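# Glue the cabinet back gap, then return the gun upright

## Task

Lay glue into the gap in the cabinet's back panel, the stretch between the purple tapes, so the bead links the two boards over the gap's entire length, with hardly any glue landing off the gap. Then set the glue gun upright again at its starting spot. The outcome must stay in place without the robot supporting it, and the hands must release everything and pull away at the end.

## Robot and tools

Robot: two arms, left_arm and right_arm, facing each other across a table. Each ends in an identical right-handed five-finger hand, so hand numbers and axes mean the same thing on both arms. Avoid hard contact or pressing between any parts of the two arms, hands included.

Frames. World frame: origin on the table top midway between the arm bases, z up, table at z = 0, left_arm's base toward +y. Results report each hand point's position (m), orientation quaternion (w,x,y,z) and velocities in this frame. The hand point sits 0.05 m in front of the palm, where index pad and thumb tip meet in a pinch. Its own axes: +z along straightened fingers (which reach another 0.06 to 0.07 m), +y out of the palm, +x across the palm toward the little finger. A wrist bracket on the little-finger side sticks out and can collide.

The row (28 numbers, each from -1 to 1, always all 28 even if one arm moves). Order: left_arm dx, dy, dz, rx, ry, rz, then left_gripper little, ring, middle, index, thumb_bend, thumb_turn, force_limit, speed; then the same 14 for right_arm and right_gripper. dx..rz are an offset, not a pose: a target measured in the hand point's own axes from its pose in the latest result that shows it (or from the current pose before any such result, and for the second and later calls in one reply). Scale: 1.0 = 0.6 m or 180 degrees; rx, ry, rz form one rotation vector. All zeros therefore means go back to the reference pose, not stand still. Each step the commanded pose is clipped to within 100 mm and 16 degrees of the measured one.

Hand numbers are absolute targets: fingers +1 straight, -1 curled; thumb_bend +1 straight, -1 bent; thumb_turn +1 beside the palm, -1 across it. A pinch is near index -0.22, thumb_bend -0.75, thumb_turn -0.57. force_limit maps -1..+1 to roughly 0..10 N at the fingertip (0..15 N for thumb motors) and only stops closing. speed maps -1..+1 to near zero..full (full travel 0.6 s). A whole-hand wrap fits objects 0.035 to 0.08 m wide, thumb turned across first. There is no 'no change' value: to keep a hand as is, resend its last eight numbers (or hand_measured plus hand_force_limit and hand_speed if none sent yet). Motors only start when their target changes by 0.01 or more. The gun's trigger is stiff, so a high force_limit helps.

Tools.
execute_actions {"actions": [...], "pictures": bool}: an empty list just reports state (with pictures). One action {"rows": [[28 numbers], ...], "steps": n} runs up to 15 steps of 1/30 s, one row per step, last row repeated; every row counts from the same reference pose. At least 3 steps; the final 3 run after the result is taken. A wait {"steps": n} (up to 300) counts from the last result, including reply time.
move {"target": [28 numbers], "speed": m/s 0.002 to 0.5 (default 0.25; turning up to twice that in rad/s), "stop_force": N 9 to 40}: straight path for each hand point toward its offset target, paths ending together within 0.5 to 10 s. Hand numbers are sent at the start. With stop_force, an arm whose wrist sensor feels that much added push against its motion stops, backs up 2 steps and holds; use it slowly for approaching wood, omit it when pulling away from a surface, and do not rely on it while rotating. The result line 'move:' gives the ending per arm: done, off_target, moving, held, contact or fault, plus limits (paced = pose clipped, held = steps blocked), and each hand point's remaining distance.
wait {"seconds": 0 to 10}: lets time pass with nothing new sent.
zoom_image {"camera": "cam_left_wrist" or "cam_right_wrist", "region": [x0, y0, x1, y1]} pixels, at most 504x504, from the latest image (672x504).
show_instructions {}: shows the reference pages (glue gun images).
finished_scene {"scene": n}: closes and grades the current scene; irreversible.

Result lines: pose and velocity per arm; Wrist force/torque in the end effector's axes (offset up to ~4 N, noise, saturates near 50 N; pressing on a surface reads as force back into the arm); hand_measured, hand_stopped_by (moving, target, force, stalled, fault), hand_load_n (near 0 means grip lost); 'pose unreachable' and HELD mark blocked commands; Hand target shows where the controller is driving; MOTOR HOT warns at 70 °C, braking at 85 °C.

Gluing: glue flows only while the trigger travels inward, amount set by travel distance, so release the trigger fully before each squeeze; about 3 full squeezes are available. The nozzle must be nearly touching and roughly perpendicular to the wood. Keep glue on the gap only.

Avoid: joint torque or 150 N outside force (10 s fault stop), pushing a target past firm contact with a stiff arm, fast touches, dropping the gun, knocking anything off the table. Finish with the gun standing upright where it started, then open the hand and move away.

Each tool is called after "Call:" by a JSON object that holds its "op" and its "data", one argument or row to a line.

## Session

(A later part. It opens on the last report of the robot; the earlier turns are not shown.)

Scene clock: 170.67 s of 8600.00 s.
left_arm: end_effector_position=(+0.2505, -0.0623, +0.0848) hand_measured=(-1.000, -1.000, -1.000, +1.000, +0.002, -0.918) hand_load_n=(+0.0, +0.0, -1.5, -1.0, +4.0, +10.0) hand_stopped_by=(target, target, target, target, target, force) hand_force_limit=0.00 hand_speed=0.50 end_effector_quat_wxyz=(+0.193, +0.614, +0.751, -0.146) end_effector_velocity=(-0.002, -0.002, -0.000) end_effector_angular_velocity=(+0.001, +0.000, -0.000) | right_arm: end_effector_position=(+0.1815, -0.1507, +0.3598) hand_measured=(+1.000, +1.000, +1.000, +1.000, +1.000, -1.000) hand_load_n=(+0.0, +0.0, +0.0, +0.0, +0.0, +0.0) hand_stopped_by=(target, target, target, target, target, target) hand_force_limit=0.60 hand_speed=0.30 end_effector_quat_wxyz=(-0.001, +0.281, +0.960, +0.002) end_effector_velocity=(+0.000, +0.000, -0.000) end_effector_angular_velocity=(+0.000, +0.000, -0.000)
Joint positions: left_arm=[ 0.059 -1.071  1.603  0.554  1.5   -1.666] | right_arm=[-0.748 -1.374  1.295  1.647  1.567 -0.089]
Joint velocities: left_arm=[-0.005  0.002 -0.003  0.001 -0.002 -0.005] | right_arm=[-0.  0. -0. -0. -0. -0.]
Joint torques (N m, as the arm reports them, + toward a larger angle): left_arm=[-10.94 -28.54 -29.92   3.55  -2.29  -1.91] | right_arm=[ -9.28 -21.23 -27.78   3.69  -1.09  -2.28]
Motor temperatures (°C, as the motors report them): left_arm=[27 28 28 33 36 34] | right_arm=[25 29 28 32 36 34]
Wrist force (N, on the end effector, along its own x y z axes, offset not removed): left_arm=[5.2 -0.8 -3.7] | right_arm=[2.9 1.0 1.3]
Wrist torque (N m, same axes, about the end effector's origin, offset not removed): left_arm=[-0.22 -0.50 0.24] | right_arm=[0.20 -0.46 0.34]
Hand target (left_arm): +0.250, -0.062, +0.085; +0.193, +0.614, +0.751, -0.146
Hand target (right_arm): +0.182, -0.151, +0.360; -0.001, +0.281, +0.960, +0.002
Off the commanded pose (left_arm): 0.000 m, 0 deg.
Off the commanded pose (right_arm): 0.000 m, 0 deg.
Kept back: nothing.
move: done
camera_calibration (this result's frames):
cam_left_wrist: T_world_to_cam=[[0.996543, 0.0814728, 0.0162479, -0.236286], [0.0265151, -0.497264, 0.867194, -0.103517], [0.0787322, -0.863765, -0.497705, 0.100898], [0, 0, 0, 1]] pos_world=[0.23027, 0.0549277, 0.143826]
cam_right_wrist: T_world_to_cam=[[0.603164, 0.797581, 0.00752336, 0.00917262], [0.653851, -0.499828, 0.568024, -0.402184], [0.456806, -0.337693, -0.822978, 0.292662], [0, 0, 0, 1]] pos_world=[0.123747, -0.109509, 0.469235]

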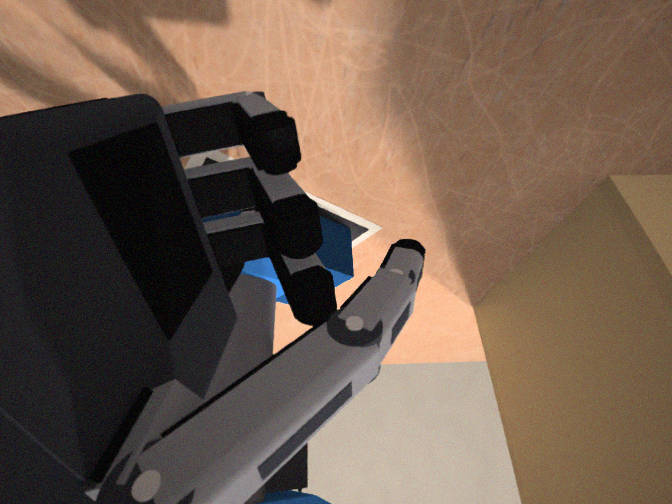

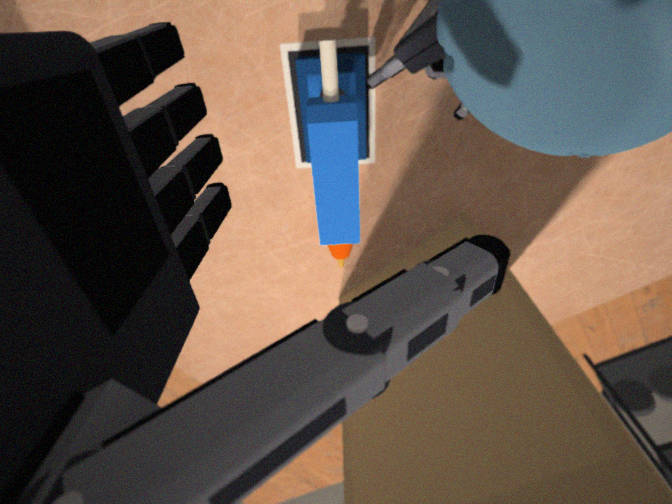

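Call:
{"op": "move", "data": {
  "target": [0.19,0.11,-0.25,0,0,0,-1,-1,-1,1,0,-1,0,0.5, 0.05,-0.22,-0.05,0,0,0,1,1,1,1,1,-1,0.6,0.3],
  "speed": 0.2
}}

Scene clock: 172.57 s of 8600.00 s.
left_arm: end_effector_position=(+0.2789, +0.1180, +0.1647) hand_measured=(-1.000, -1.000, -1.000, +1.000, +0.002, -0.918) hand_load_n=(+0.0, +0.0, -1.5, +0.0, +4.0, +10.0) hand_stopped_by=(target, target, target, target, target, force) hand_force_limit=0.00 hand_speed=0.50 end_effector_quat_wxyz=(+0.193, +0.614, +0.751, -0.146) end_effector_velocity=(+0.000, +0.003, +0.001) end_effector_angular_velocity=(-0.000, +0.000, +0.000) | right_arm: end_effector_position=(+0.0852, -0.2456, +0.3896) hand_measured=(+1.000, +1.000, +1.000, +1.000, +1.000, -1.000) hand_load_n=(+0.0, +0.0, +0.0, +0.0, +0.0, +0.0) hand_stopped_by=(target, target, target, target, target, target) hand_force_limit=0.60 hand_speed=0.30 end_effector_quat_wxyz=(-0.001, +0.281, +0.960, +0.002) end_effector_velocity=(-0.001, -0.001, +0.000) end_effector_angular_velocity=(+0.000, -0.000, +0.001)
Joint positions: left_arm=[ 0.211 -1.49   1.936  0.635  1.571 -1.532] | right_arm=[-0.675 -1.66   1.521  1.707  1.567 -0.017]
Joint velocities: left_arm=[ 0.003 -0.006  0.003  0.003  0.002  0.002] | right_arm=[ 0.002 -0.003  0.001  0.001 -0.     0.002]
Joint torques (N m, as the arm reports them, + toward a larger angle): left_arm=[  8.69 -29.68  -2.02   3.56   2.95   1.54] | right_arm=[  7.49 -23.49  -6.02   4.4    1.33   2.09]
Motor temperatures (°C, as the motors report them): left_arm=[27 28 28 33 36 34] | right_arm=[25 29 28 32 36 34]
Wrist force (N, on the end effector, along its own x y z axes, offset not removed): left_arm=[2.2 2.1 -3.0] | right_arm=[0.8 1.7 0.8]
Wrist torque (N m, same axes, about the end effector's origin, offset not removed): left_arm=[0.29 -0.24 0.26] | right_arm=[0.38 -0.16 0.30]
Hand target (left_arm): +0.279, +0.118, +0.165; +0.193, +0.614, +0.751, -0.146
Hand target (right_arm): +0.085, -0.246, +0.390; -0.001, +0.281, +0.960, +0.002
Off the commanded pose (left_arm): 0.000 m, 0 deg.
Off the commanded pose (right_arm): 0.000 m, 0 deg.
Kept back: nothing.
move: done
camera_calibration (this result's frames):
cam_left_wrist: T_world_to_cam=[[0.996541, 0.0815047, 0.016188, -0.280566], [0.0265712, -0.497132, 0.867268, -0.0839987], [0.078734, -0.863838, -0.497579, 0.294146], [0, 0, 0, 1]] pos_world=[0.258669, 0.235204, 0.223752]
cam_right_wrist: T_world_to_cam=[[0.603164, 0.797582, 0.00746723, 0.142783], [0.653957, -0.499865, 0.567869, -0.403561], [0.456655, -0.337635, -0.823085, 0.329186], [0, 0, 0, 1]] pos_world=[0.0274655, -0.204463, 0.499052]

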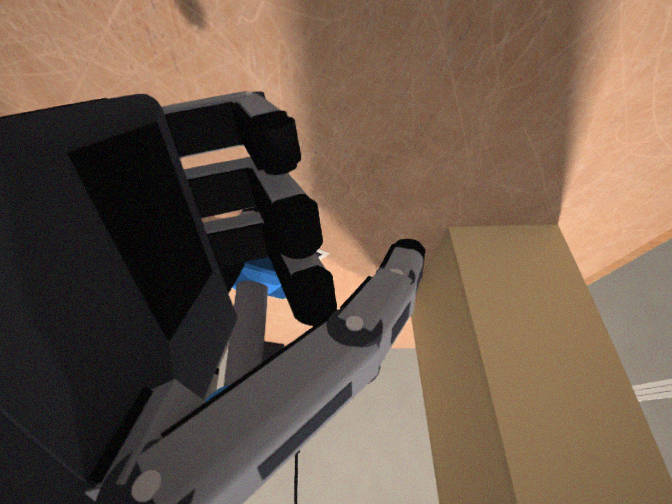

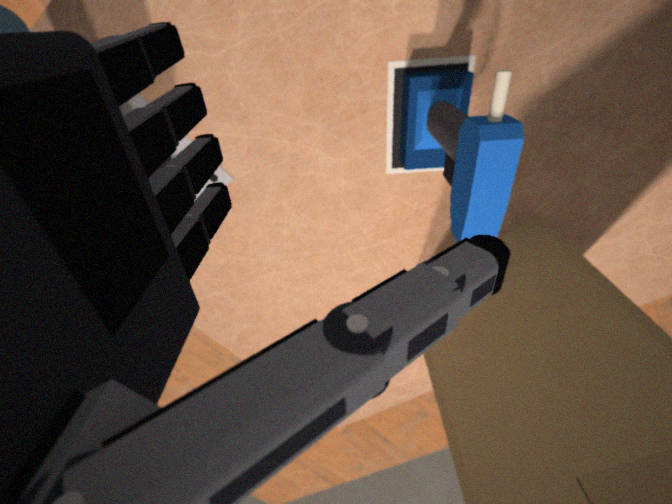

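Call:
{"op": "finished_scene", "data": {
  "scene": 2
}}

The scene is finished: the task was done.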